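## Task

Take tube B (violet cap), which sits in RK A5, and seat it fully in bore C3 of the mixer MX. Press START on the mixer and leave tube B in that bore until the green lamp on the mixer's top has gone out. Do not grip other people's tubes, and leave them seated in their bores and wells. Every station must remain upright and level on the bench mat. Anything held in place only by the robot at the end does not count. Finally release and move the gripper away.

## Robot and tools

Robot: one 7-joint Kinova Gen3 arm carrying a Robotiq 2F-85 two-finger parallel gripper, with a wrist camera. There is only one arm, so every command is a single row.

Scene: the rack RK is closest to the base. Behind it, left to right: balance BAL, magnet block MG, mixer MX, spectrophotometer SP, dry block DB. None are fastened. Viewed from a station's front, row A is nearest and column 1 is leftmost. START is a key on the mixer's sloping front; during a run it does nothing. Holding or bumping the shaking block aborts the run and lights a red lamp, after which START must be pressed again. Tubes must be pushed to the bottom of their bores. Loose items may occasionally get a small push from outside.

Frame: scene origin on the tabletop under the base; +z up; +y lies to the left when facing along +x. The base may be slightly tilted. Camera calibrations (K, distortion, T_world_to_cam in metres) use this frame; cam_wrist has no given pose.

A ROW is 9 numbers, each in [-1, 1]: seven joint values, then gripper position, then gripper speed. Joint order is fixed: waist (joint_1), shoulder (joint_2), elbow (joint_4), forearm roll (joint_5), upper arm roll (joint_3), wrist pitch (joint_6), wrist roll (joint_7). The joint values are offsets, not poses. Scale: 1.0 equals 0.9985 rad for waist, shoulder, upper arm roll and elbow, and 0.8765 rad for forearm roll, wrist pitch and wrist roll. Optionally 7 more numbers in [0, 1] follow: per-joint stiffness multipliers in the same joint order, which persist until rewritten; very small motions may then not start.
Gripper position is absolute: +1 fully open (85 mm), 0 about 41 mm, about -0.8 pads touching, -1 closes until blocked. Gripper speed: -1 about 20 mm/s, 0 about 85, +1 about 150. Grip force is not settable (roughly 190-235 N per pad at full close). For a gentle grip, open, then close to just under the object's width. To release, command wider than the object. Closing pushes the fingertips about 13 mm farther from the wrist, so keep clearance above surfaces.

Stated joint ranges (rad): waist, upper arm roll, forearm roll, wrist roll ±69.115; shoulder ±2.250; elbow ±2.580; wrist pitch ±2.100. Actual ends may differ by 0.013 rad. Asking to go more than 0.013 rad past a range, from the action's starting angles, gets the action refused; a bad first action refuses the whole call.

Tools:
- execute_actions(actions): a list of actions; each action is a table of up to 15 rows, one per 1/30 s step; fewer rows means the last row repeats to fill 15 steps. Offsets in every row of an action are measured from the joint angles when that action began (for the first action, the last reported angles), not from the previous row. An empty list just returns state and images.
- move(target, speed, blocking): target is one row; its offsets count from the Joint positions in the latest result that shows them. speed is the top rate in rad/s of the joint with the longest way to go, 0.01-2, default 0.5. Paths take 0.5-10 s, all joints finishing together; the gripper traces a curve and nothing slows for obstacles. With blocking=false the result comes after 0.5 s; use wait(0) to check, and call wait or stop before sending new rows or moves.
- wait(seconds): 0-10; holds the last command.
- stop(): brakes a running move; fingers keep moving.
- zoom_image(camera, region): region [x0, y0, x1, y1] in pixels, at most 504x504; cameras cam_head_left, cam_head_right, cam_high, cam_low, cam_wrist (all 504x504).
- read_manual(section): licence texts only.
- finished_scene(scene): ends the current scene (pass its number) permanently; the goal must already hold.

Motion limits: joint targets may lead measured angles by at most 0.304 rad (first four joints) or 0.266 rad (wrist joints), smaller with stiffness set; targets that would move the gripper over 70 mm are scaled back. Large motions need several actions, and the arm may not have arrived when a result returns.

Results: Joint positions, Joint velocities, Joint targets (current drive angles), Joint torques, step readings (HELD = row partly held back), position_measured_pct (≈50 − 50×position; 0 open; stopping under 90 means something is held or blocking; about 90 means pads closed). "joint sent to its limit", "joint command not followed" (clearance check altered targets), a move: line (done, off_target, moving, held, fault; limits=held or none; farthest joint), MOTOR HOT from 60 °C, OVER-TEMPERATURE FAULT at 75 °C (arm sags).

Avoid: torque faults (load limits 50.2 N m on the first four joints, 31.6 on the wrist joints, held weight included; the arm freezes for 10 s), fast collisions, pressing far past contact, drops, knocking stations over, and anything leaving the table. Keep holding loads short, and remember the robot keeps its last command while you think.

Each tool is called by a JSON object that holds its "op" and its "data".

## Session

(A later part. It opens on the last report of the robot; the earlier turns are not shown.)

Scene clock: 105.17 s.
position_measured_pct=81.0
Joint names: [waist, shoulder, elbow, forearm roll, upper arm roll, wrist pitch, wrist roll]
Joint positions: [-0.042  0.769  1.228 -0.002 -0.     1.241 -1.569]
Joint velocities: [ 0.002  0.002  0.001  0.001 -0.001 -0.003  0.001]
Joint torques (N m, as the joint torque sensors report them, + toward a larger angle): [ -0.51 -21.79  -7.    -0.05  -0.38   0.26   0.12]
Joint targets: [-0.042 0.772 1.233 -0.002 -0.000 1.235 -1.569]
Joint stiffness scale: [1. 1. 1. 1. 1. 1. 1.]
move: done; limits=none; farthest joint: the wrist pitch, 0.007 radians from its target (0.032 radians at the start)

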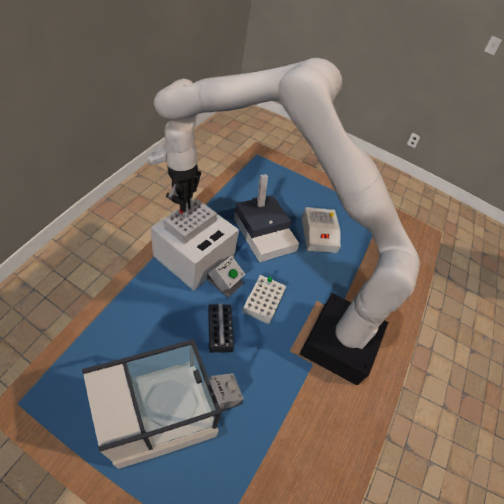

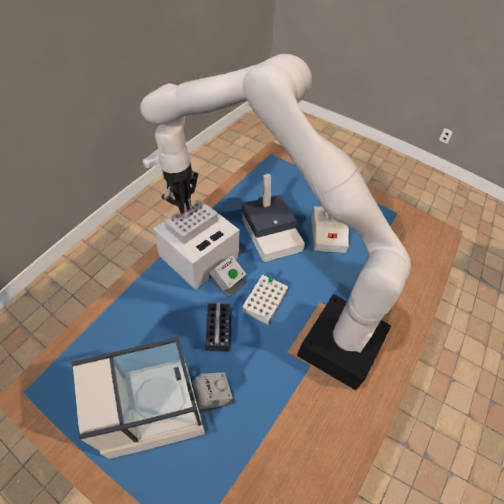

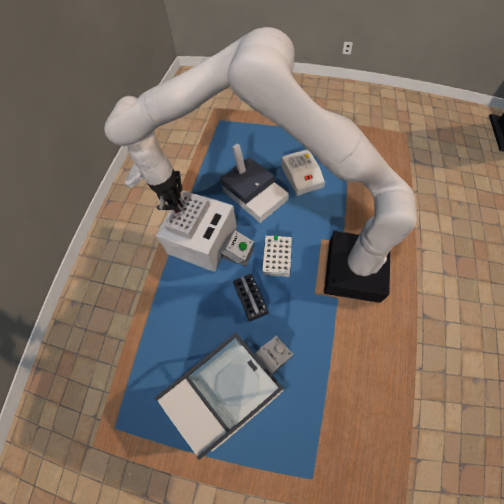

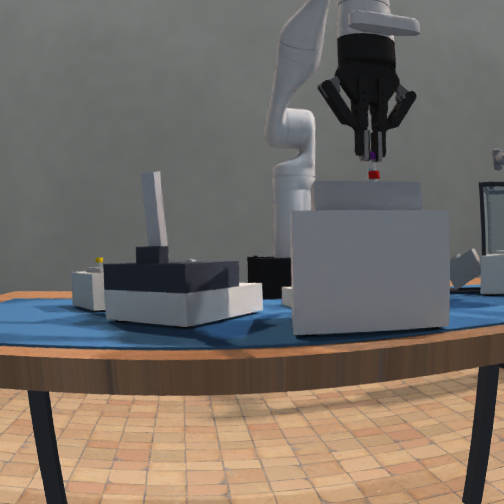

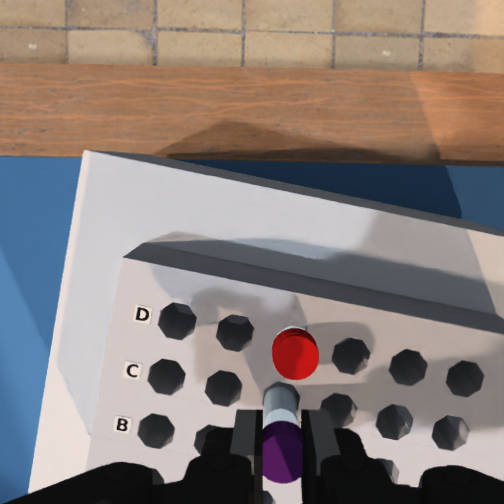

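{"op": "move", "data": {"target": [0.004,0.0115,0.0165,0,0,-0.031,0,-0.68,-0.5], "speed": 0.04}}

{"op": "move", "data": {"target": [0,0,0,0,0,0,0,-0.35,-0.5]}}

{"op": "zoom_image", "data": {"camera": "cam_low", "region": [330,120,410,200]}}

Scene clock: 109.80 s.
position_measured_pct=81.0
Joint names: [waist, shoulder, elbow, forearm roll, upper arm roll, wrist pitch, wrist roll]
Joint positions: [-0.042  0.778  1.239 -0.002 -0.     1.221 -1.569]
Joint velocities: [-0.     0.001  0.001  0.    -0.    -0.002 -0.   ]
Joint torques (N m, as the joint torque sensors report them, + toward a larger angle): [ -0.07 -21.63  -7.04   0.27   0.16   0.41   0.14]
Joint targets: [-0.038 0.781 1.244 -0.002 -0.000 1.214 -1.569]
Joint stiffness scale: [1. 1. 1. 1. 1. 1. 1.]
move: done; limits=none; farthest joint: the wrist pitch, 0.007 radians from its target (0.027 radians at the start)

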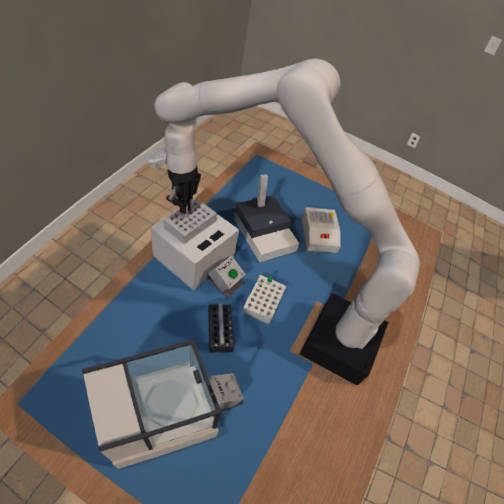

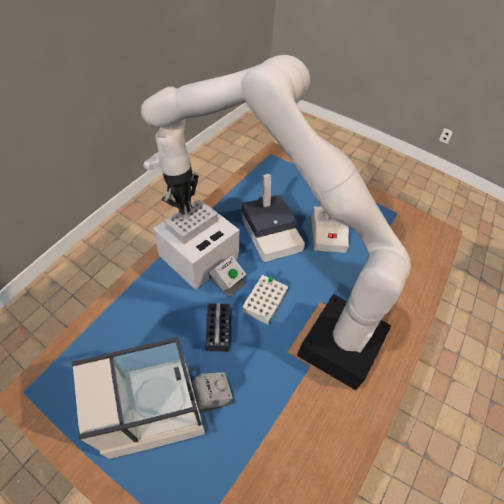

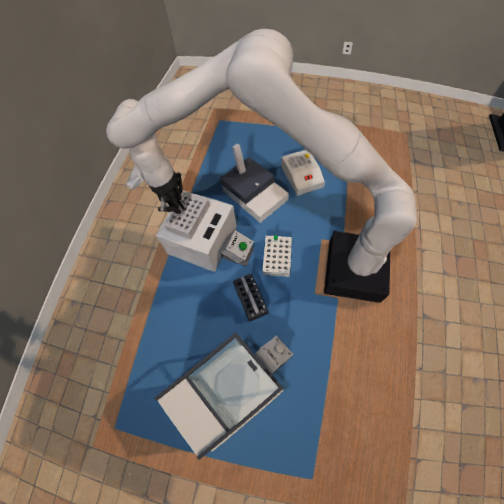

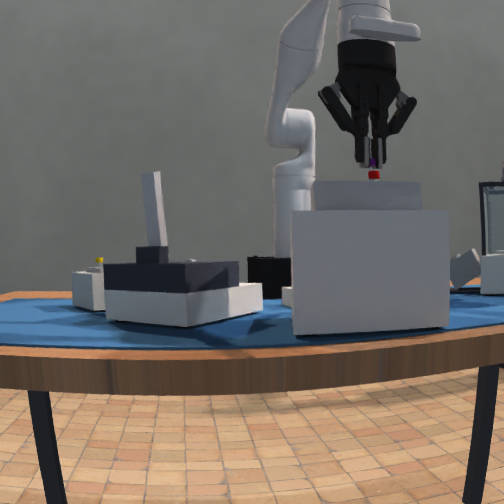

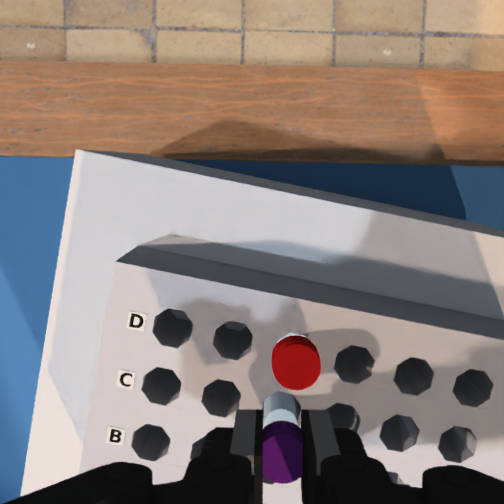

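Scene clock: 110.40 s.
position_measured_pct=67.5
Joint names: [waist, shoulder, elbow, forearm roll, upper arm roll, wrist pitch, wrist roll]
Joint positions: [-0.042  0.778  1.239 -0.002 -0.     1.221 -1.569]
Joint velocities: [ 0.002 -0.001 -0.001 -0.001  0.    -0.001 -0.001]
Joint torques (N m, as the joint torque sensors report them, + toward a larger angle): [  0.07 -22.03  -7.08   0.32   0.27   0.27   0.16]
Joint targets: [-0.042 0.778 1.239 -0.002 -0.000 1.221 -1.569]
Joint stiffness scale: [1. 1. 1. 1. 1. 1. 1.]
move: done; limits=none; farthest joint: the waist, 0.000 radians from its target (0.000 radians at the start)

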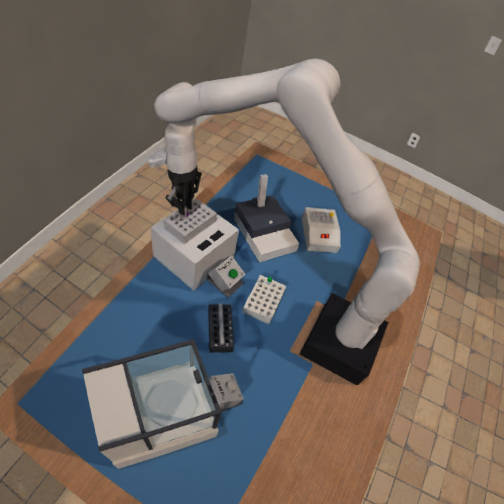

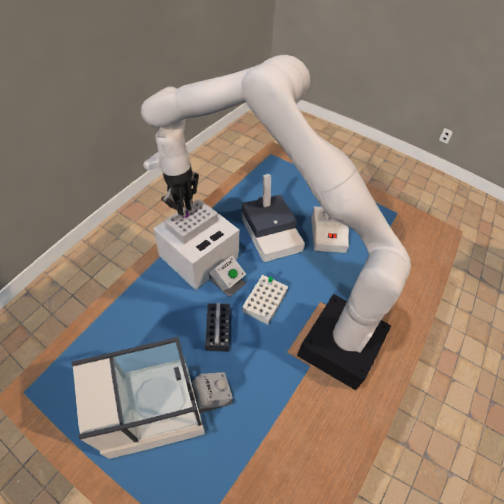

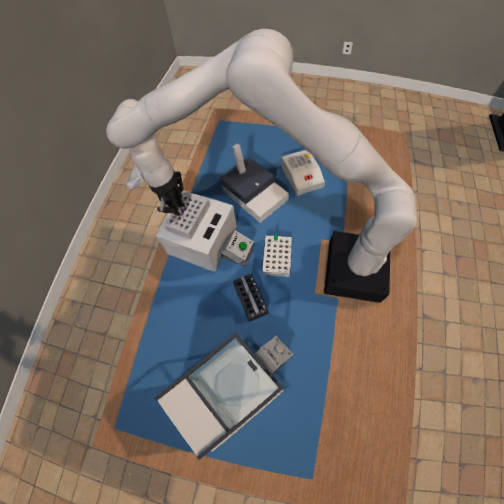

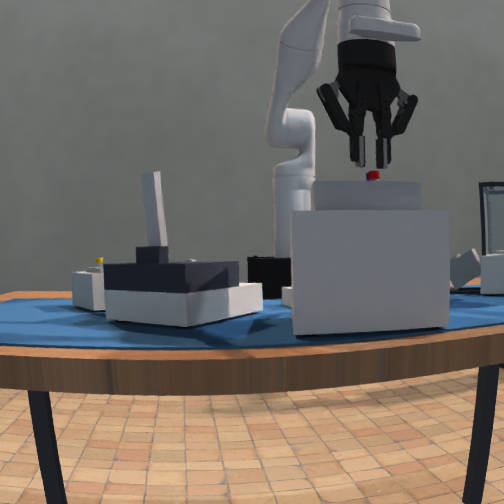

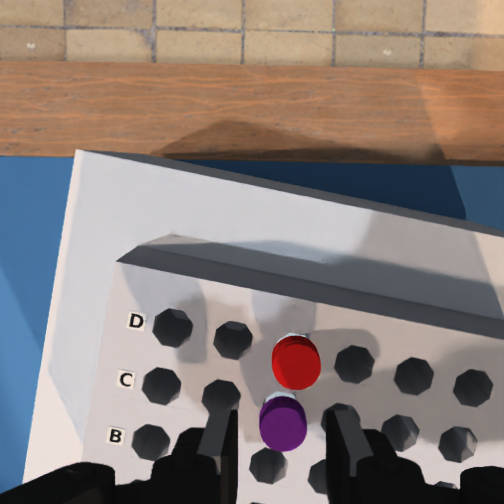

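Region (330, 120, 410, 200) of cam_low's 504x504 image, scaled by 6.300, with more detail than that image has.

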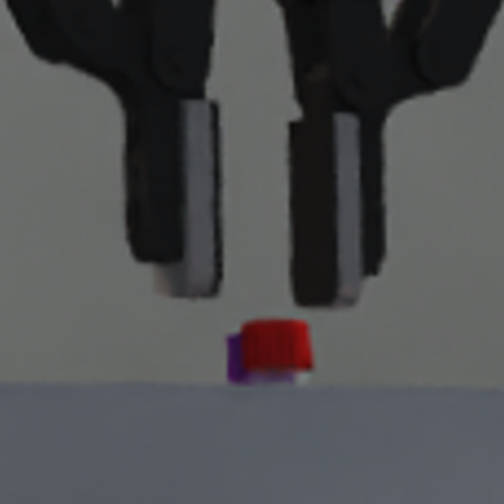

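{"op": "move", "data": {"target": [0,0,0,0,0,0,0,-0.85,0]}}

{"op": "move", "data": {"target": [0,0.008,0.019,0,0,-0.03,0,-0.85,0], "speed": 0.03}}

{"op": "zoom_image", "data": {"camera": "cam_low", "region": [330,120,410,200]}}

Scene clock: 115.37 s.
position_measured_pct=90.5
Joint names: [waist, shoulder, elbow, forearm roll, upper arm roll, wrist pitch, wrist roll]
Joint positions: [-0.042  0.778  1.239 -0.002 -0.     1.221 -1.569]
Joint velocities: [-0.001  0.    -0.002  0.001 -0.001  0.    -0.   ]
Joint torques (N m, as the joint torque sensors report them, + toward a larger angle): [  0.09 -22.    -7.11   0.31   0.33   0.28   0.16]
Joint targets: [-0.042 0.778 1.239 -0.002 -0.000 1.221 -1.569]
Joint stiffness scale: [1. 1. 1. 1. 1. 1. 1.]
move: done; limits=none; farthest joint: the waist, 0.000 radians from its target (0.000 radians at the start)

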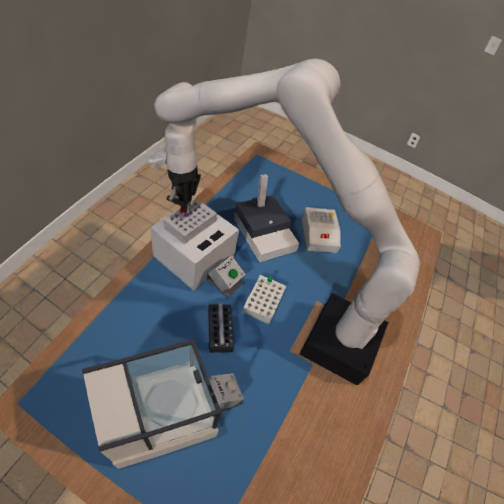

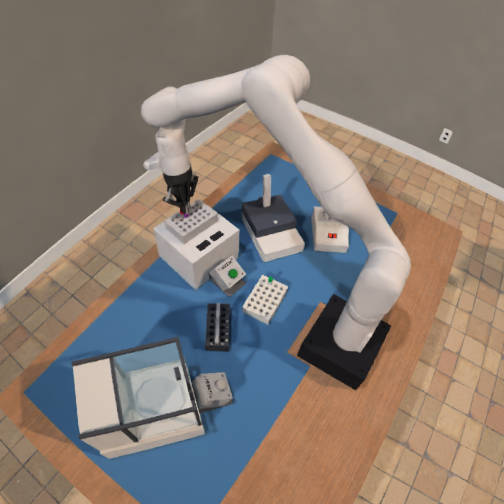

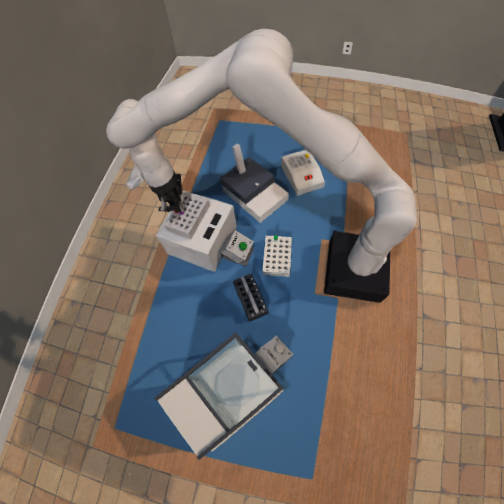

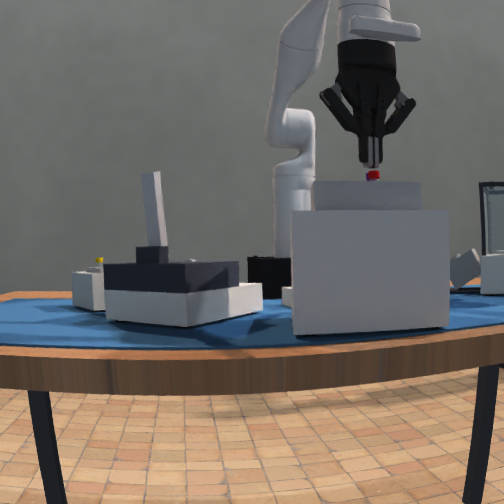

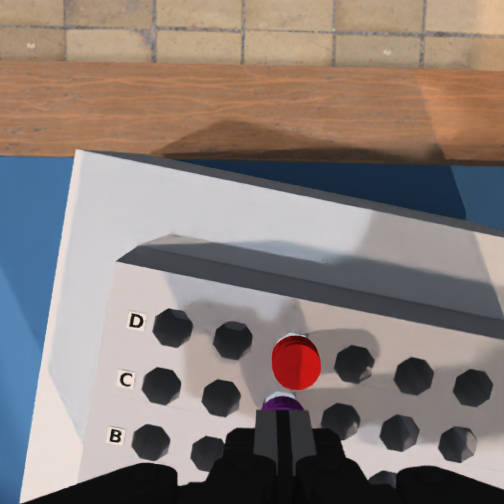

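Scene clock: 116.47 s.
position_measured_pct=90.5
Joint names: [waist, shoulder, elbow, forearm roll, upper arm roll, wrist pitch, wrist roll]
Joint positions: [-0.042  0.782  1.252 -0.002 -0.     1.202 -1.569]
Joint velocities: [ 0.    -0.001 -0.001  0.    -0.    -0.     0.001]
Joint torques (N m, as the joint torque sensors report them, + toward a larger angle): [  0.09 -20.81  -6.49   0.27   0.14   0.26   0.14]
Joint targets: [-0.042 0.786 1.258 -0.002 -0.000 1.195 -1.569]
Joint stiffness scale: [1. 1. 1. 1. 1. 1. 1.]
move: done; limits=none; farthest joint: the wrist pitch, 0.007 radians from its target (0.026 radians at the start)

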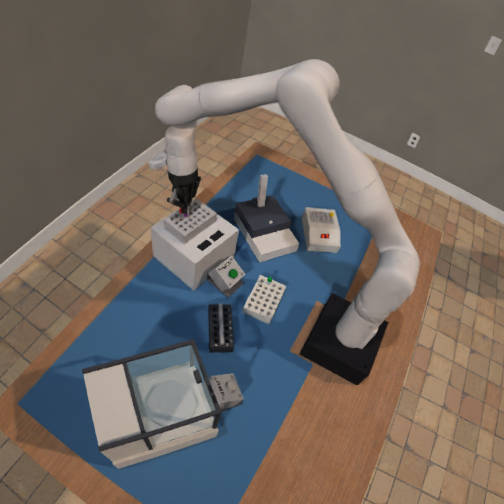

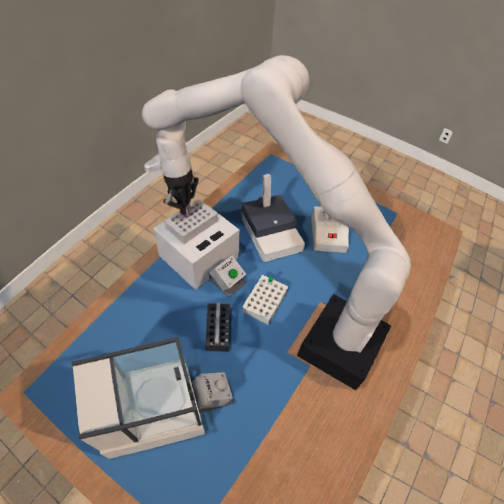

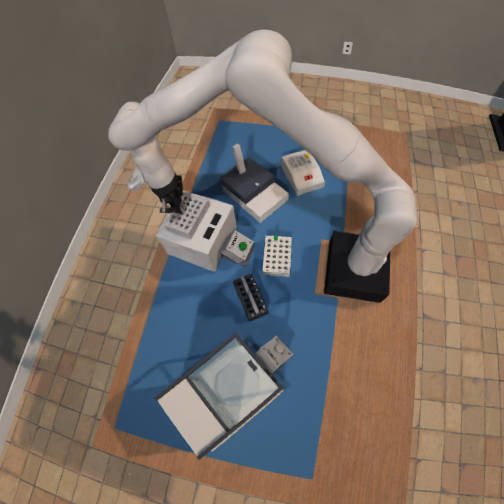

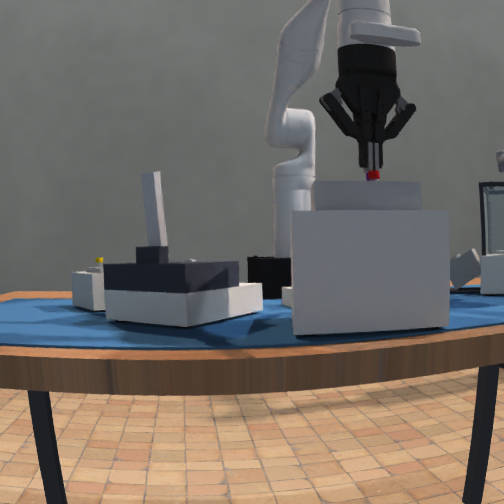

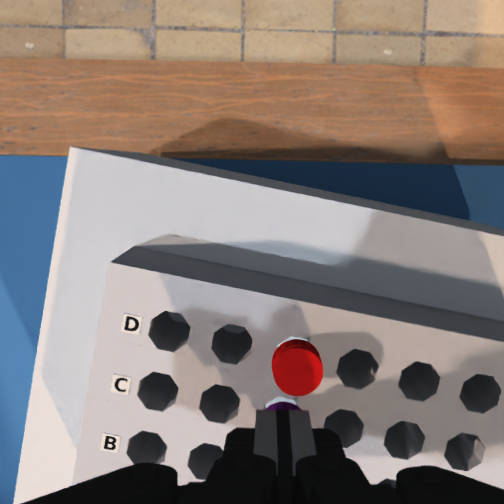

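Region (330, 120, 410, 200) of cam_low's 504x504 image, scaled by 6.300, with more detail than that image has.

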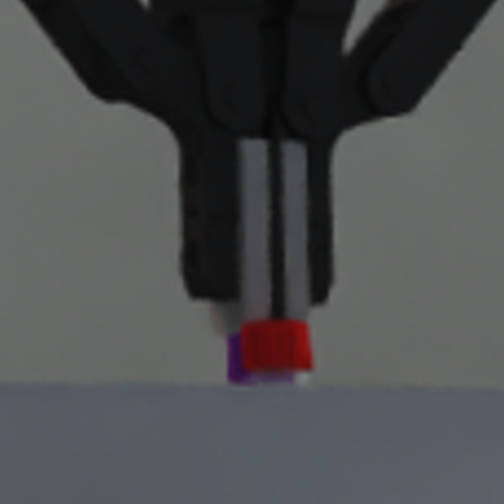

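{"op": "move", "data": {"target": [0,0.009,0.009,0,0,-0.012,0,-0.85,0], "speed": 0.02}}

{"op": "move", "data": {"target": [0,-0.08,0,0,0,0.05,0,-0.85,0], "speed": 0.2}}

{"op": "move", "data": {"target": [-0.087,-0.5,0.8,0,0,-0.62,0,-0.85,0], "speed": 0.7}}

Scene clock: 125.87 s.
position_measured_pct=90.5
Joint names: [waist, shoulder, elbow, forearm roll, upper arm roll, wrist pitch, wrist roll]
Joint positions: [-0.042  0.783  1.253 -0.002 -0.     1.199 -1.569]
Joint velocities: [-0.002  0.001 -0.001  0.     0.     0.     0.001]
Joint torques (N m, as the joint torque sensors report them, + toward a larger angle): [  0.23 -17.32  -4.63   0.39   0.23   0.12   0.18]
Joint targets: [-0.042 0.791 1.261 -0.002 -0.000 1.191 -1.569]
Joint stiffness scale: [1. 1. 1. 1. 1. 1. 1.]
move: done; limits=none; farthest joint: the shoulder, 0.008 radians from its target (0.008 radians at the start)

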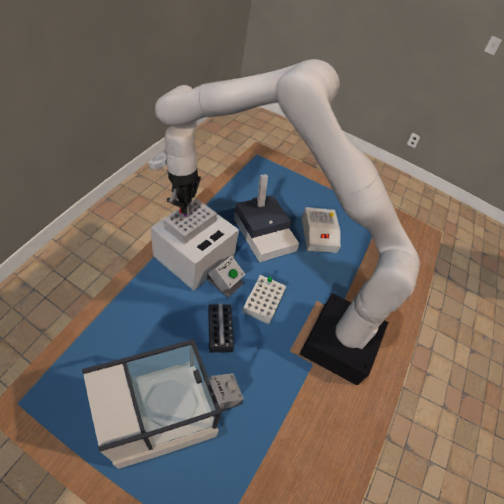

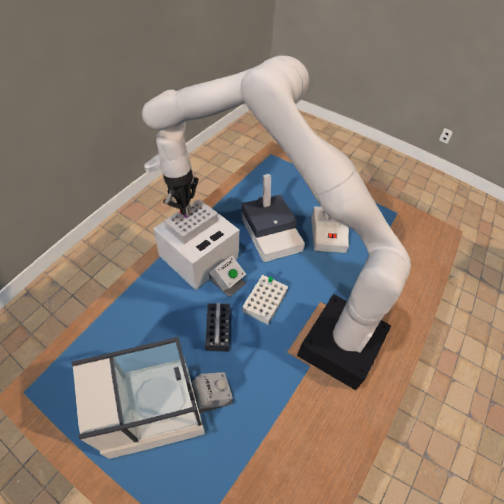

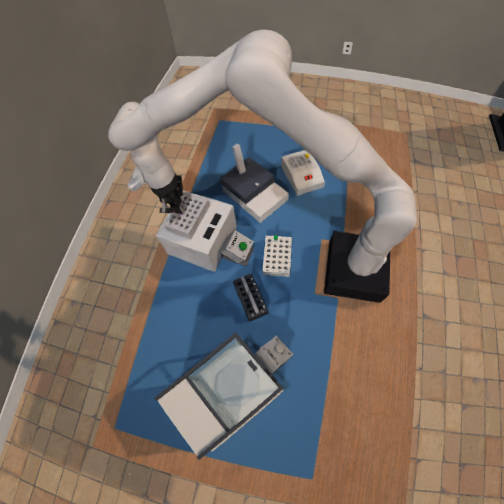

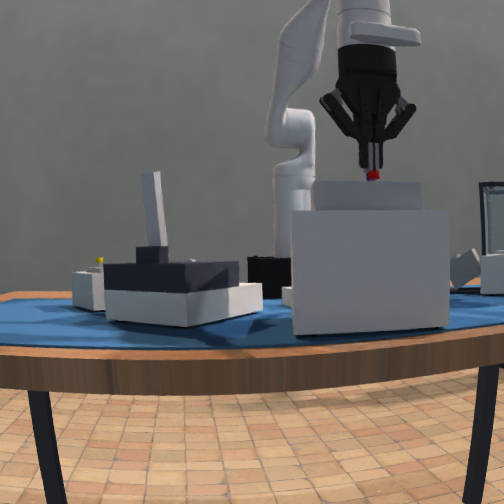

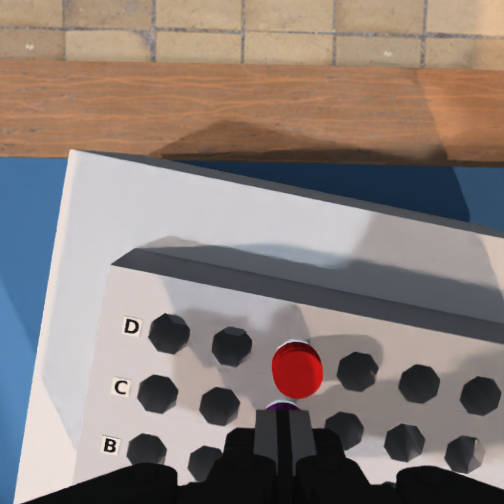

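Scene clock: 126.80 s.
position_measured_pct=90.5
Joint names: [waist, shoulder, elbow, forearm roll, upper arm roll, wrist pitch, wrist roll]
Joint positions: [-0.042  0.706  1.253 -0.002 -0.     1.236 -1.569]
Joint velocities: [-0.001 -0.002  0.001  0.001  0.    -0.     0.001]
Joint torques (N m, as the joint torque sensors report them, + toward a larger angle): [  0.06 -20.57  -7.37   0.31   0.22   0.12   0.13]
Joint targets: [-0.042 0.703 1.253 -0.002 -0.000 1.243 -1.569]
Joint stiffness scale: [1. 1. 1. 1. 1. 1. 1.]
move: done; limits=none; farthest joint: the wrist pitch, 0.007 radians from its target (0.044 radians at the start)

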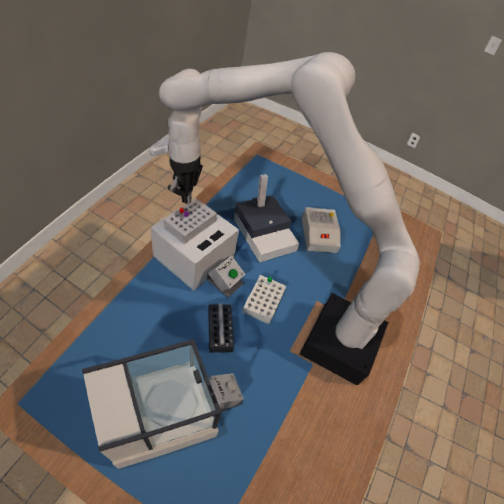

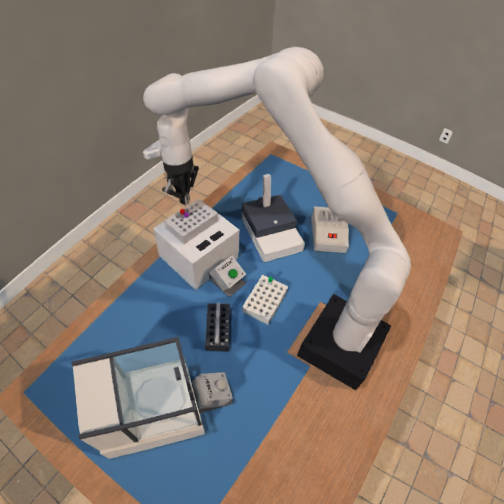

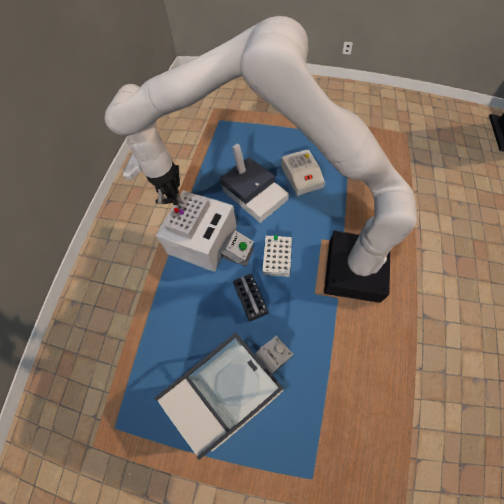

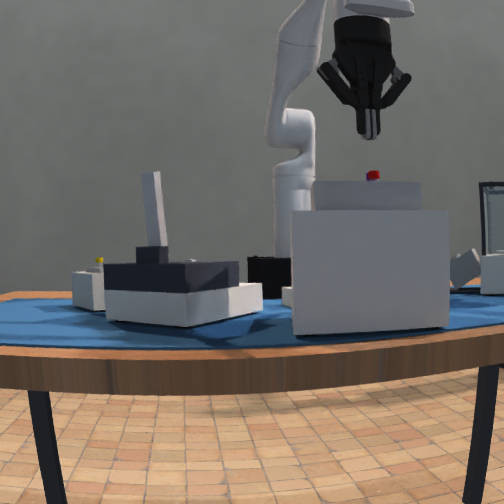

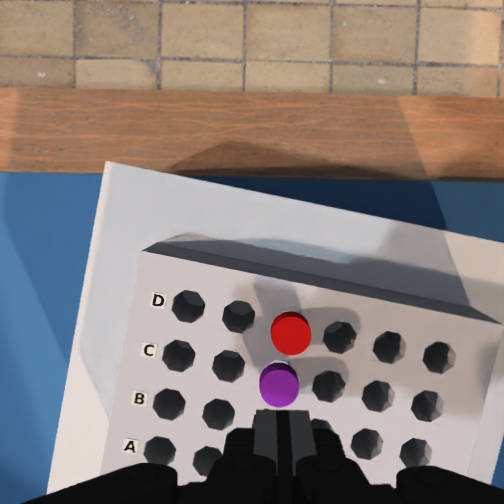

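Scene clock: 128.60 s.
position_measured_pct=90.5
Joint names: [waist, shoulder, elbow, forearm roll, upper arm roll, wrist pitch, wrist roll]
Joint positions: [-0.125  0.21   2.047 -0.002 -0.     0.699 -1.569]
Joint velocities: [-0.001 -0.003 -0.     0.     0.     0.     0.001]
Joint torques (N m, as the joint torque sensors report them, + toward a larger angle): [  0.08 -12.54  -6.71   0.25  -0.08  -0.54   0.14]
Joint targets: [-0.129 0.207 2.052 -0.002 -0.000 0.692 -1.569]
Joint stiffness scale: [1. 1. 1. 1. 1. 1. 1.]
move: done; limits=none; farthest joint: the wrist pitch, 0.007 radians from its target (0.543 radians at the start)

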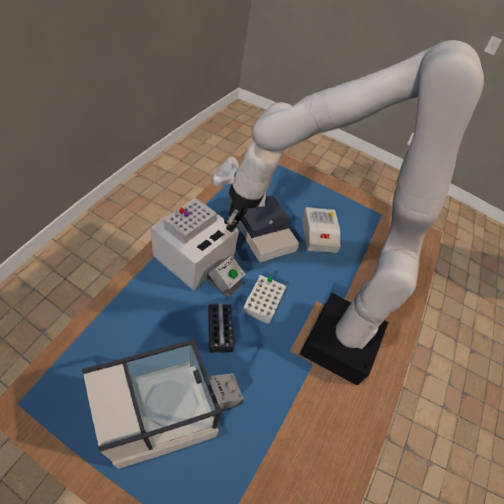

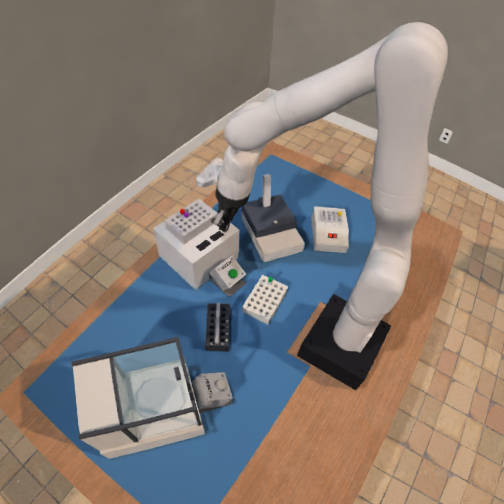

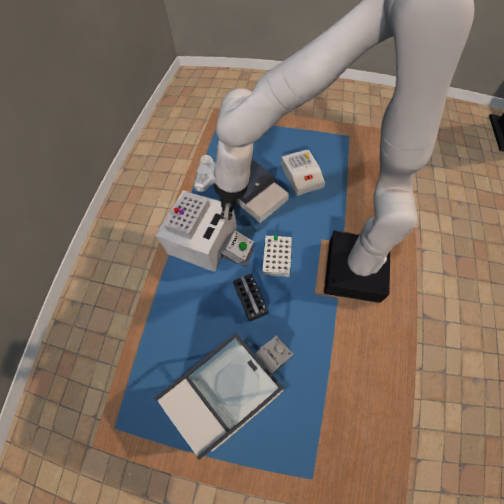

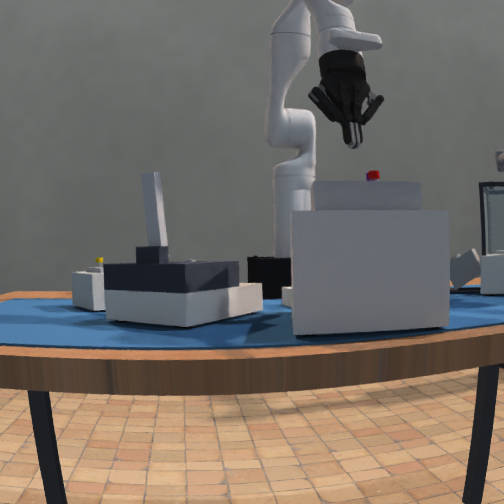

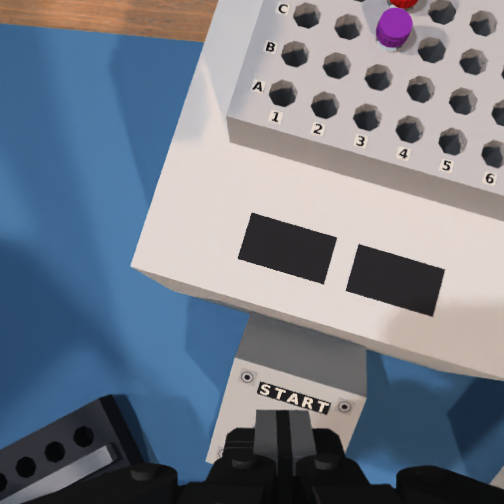

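{"op": "move", "data": {"target": [0.012,0.3,0.458,0,0,-1,0,-0.85,0], "speed": 0.6}}

Scene clock: 132.17 s.
position_measured_pct=90.5
Joint names: [waist, shoulder, elbow, forearm roll, upper arm roll, wrist pitch, wrist roll]
Joint positions: [-0.117  0.506  2.499 -0.002 -0.    -0.17  -1.569]
Joint velocities: [ 0.003  0.003 -0.     0.    -0.    -0.    -0.001]
Joint torques (N m, as the joint torque sensors report them, + toward a larger angle): [ -0.16 -11.93  -1.45   0.22  -0.08  -0.85   0.07]
Joint targets: [-0.113 0.509 2.504 -0.002 -0.000 -0.177 -1.569]
Joint stiffness scale: [1. 1. 1. 1. 1. 1. 1.]
move: done; limits=none; farthest joint: the wrist pitch, 0.007 radians from its target (0.877 radians at the start)

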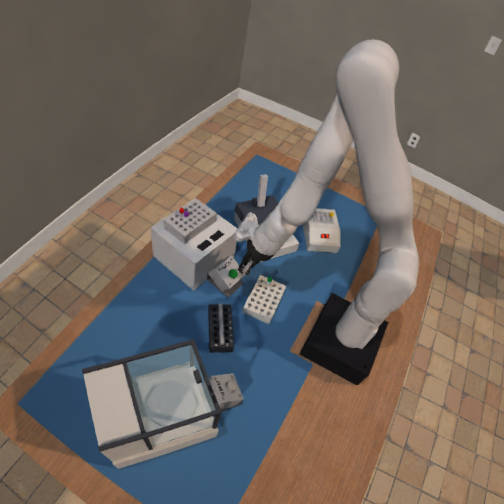

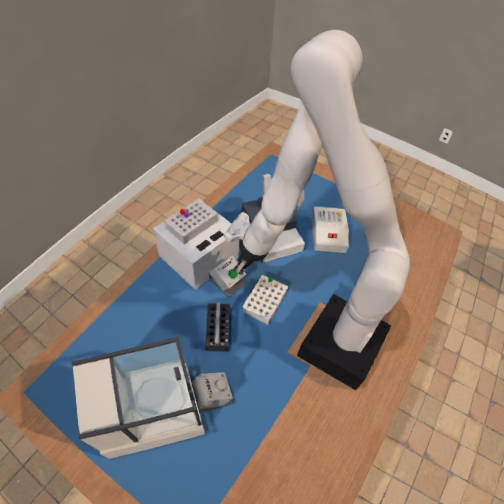

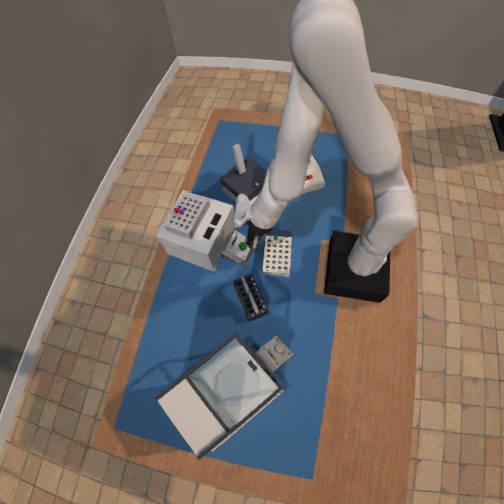

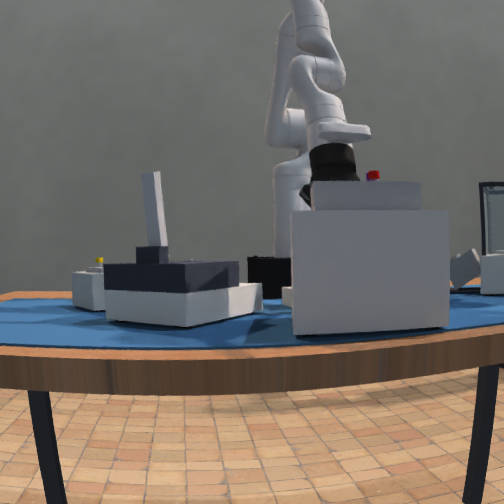

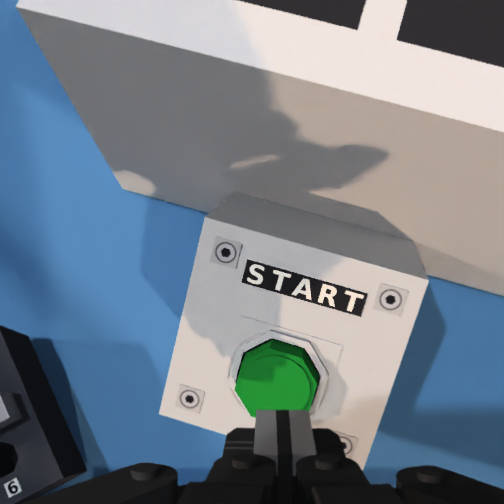

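{"op": "move", "data": {"target": [-0.006,0.133,-0.041,0,0,-0.115,0,-0.85,0], "speed": 0.1}}

{"op": "zoom_image", "data": {"camera": "cam_head_left", "region": [195,230,275,310]}}

Scene clock: 137.37 s.
position_measured_pct=90.5
Joint names: [waist, shoulder, elbow, forearm roll, upper arm roll, wrist pitch, wrist roll]
Joint positions: [-0.118  0.633  2.464 -0.002 -0.    -0.265 -1.569]
Joint velocities: [-0.001  0.002  0.001 -0.     0.    -0.    -0.001]
Joint torques (N m, as the joint torque sensors report them, + toward a larger angle): [ -0.72 -10.64  -1.45   0.33  -0.93  -0.87   0.16]
Joint targets: [-0.123 0.639 2.458 -0.002 -0.000 -0.271 -1.569]
Joint stiffness scale: [1. 1. 1. 1. 1. 1. 1.]
move: done; limits=none; farthest joint: the shoulder, 0.006 radians from its target (0.132 radians at the start)

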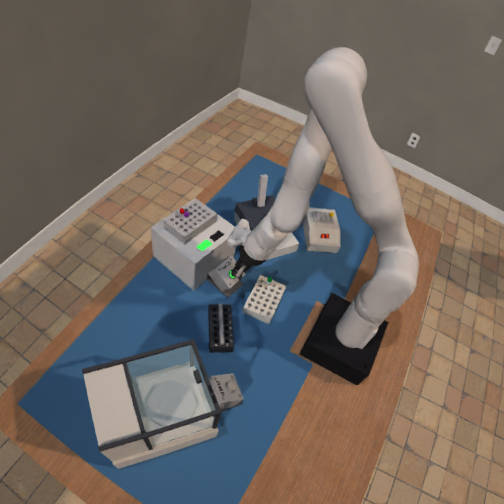

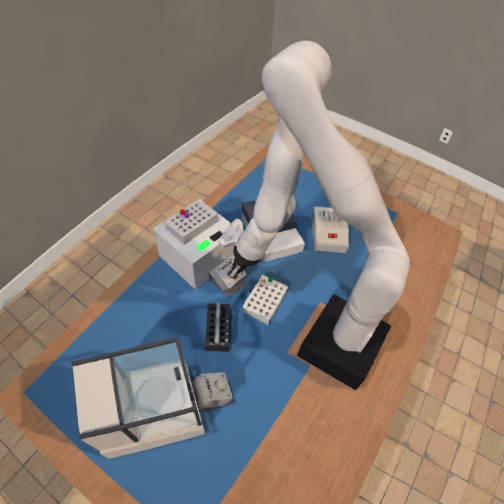

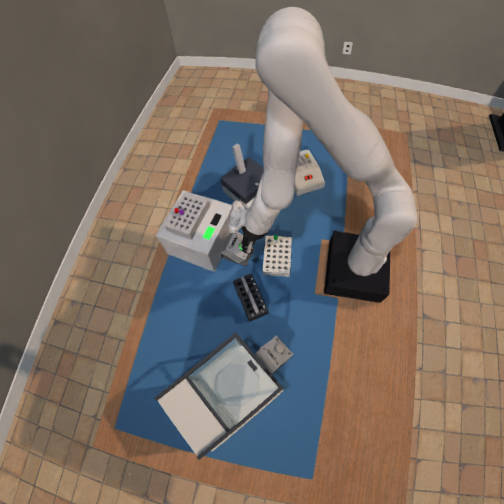

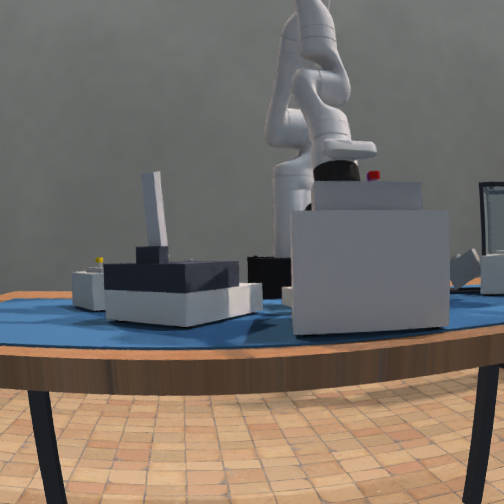

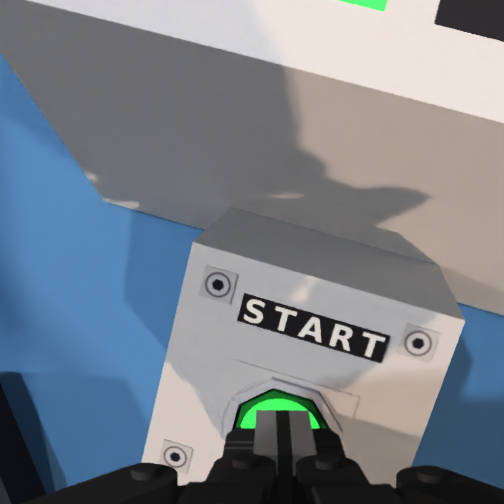

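Region (195, 230, 275, 310) of cam_head_left's 504x504 image, scaled by 6.300, with more detail than that image has.

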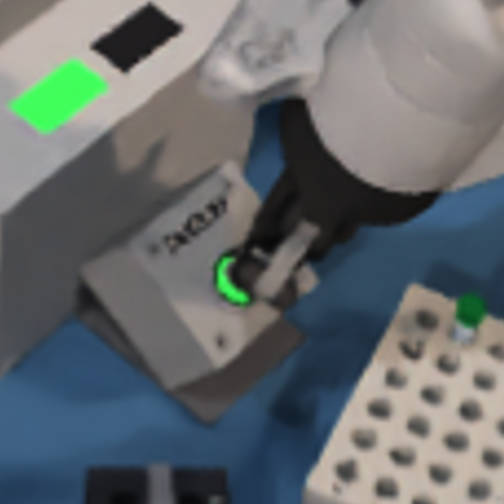

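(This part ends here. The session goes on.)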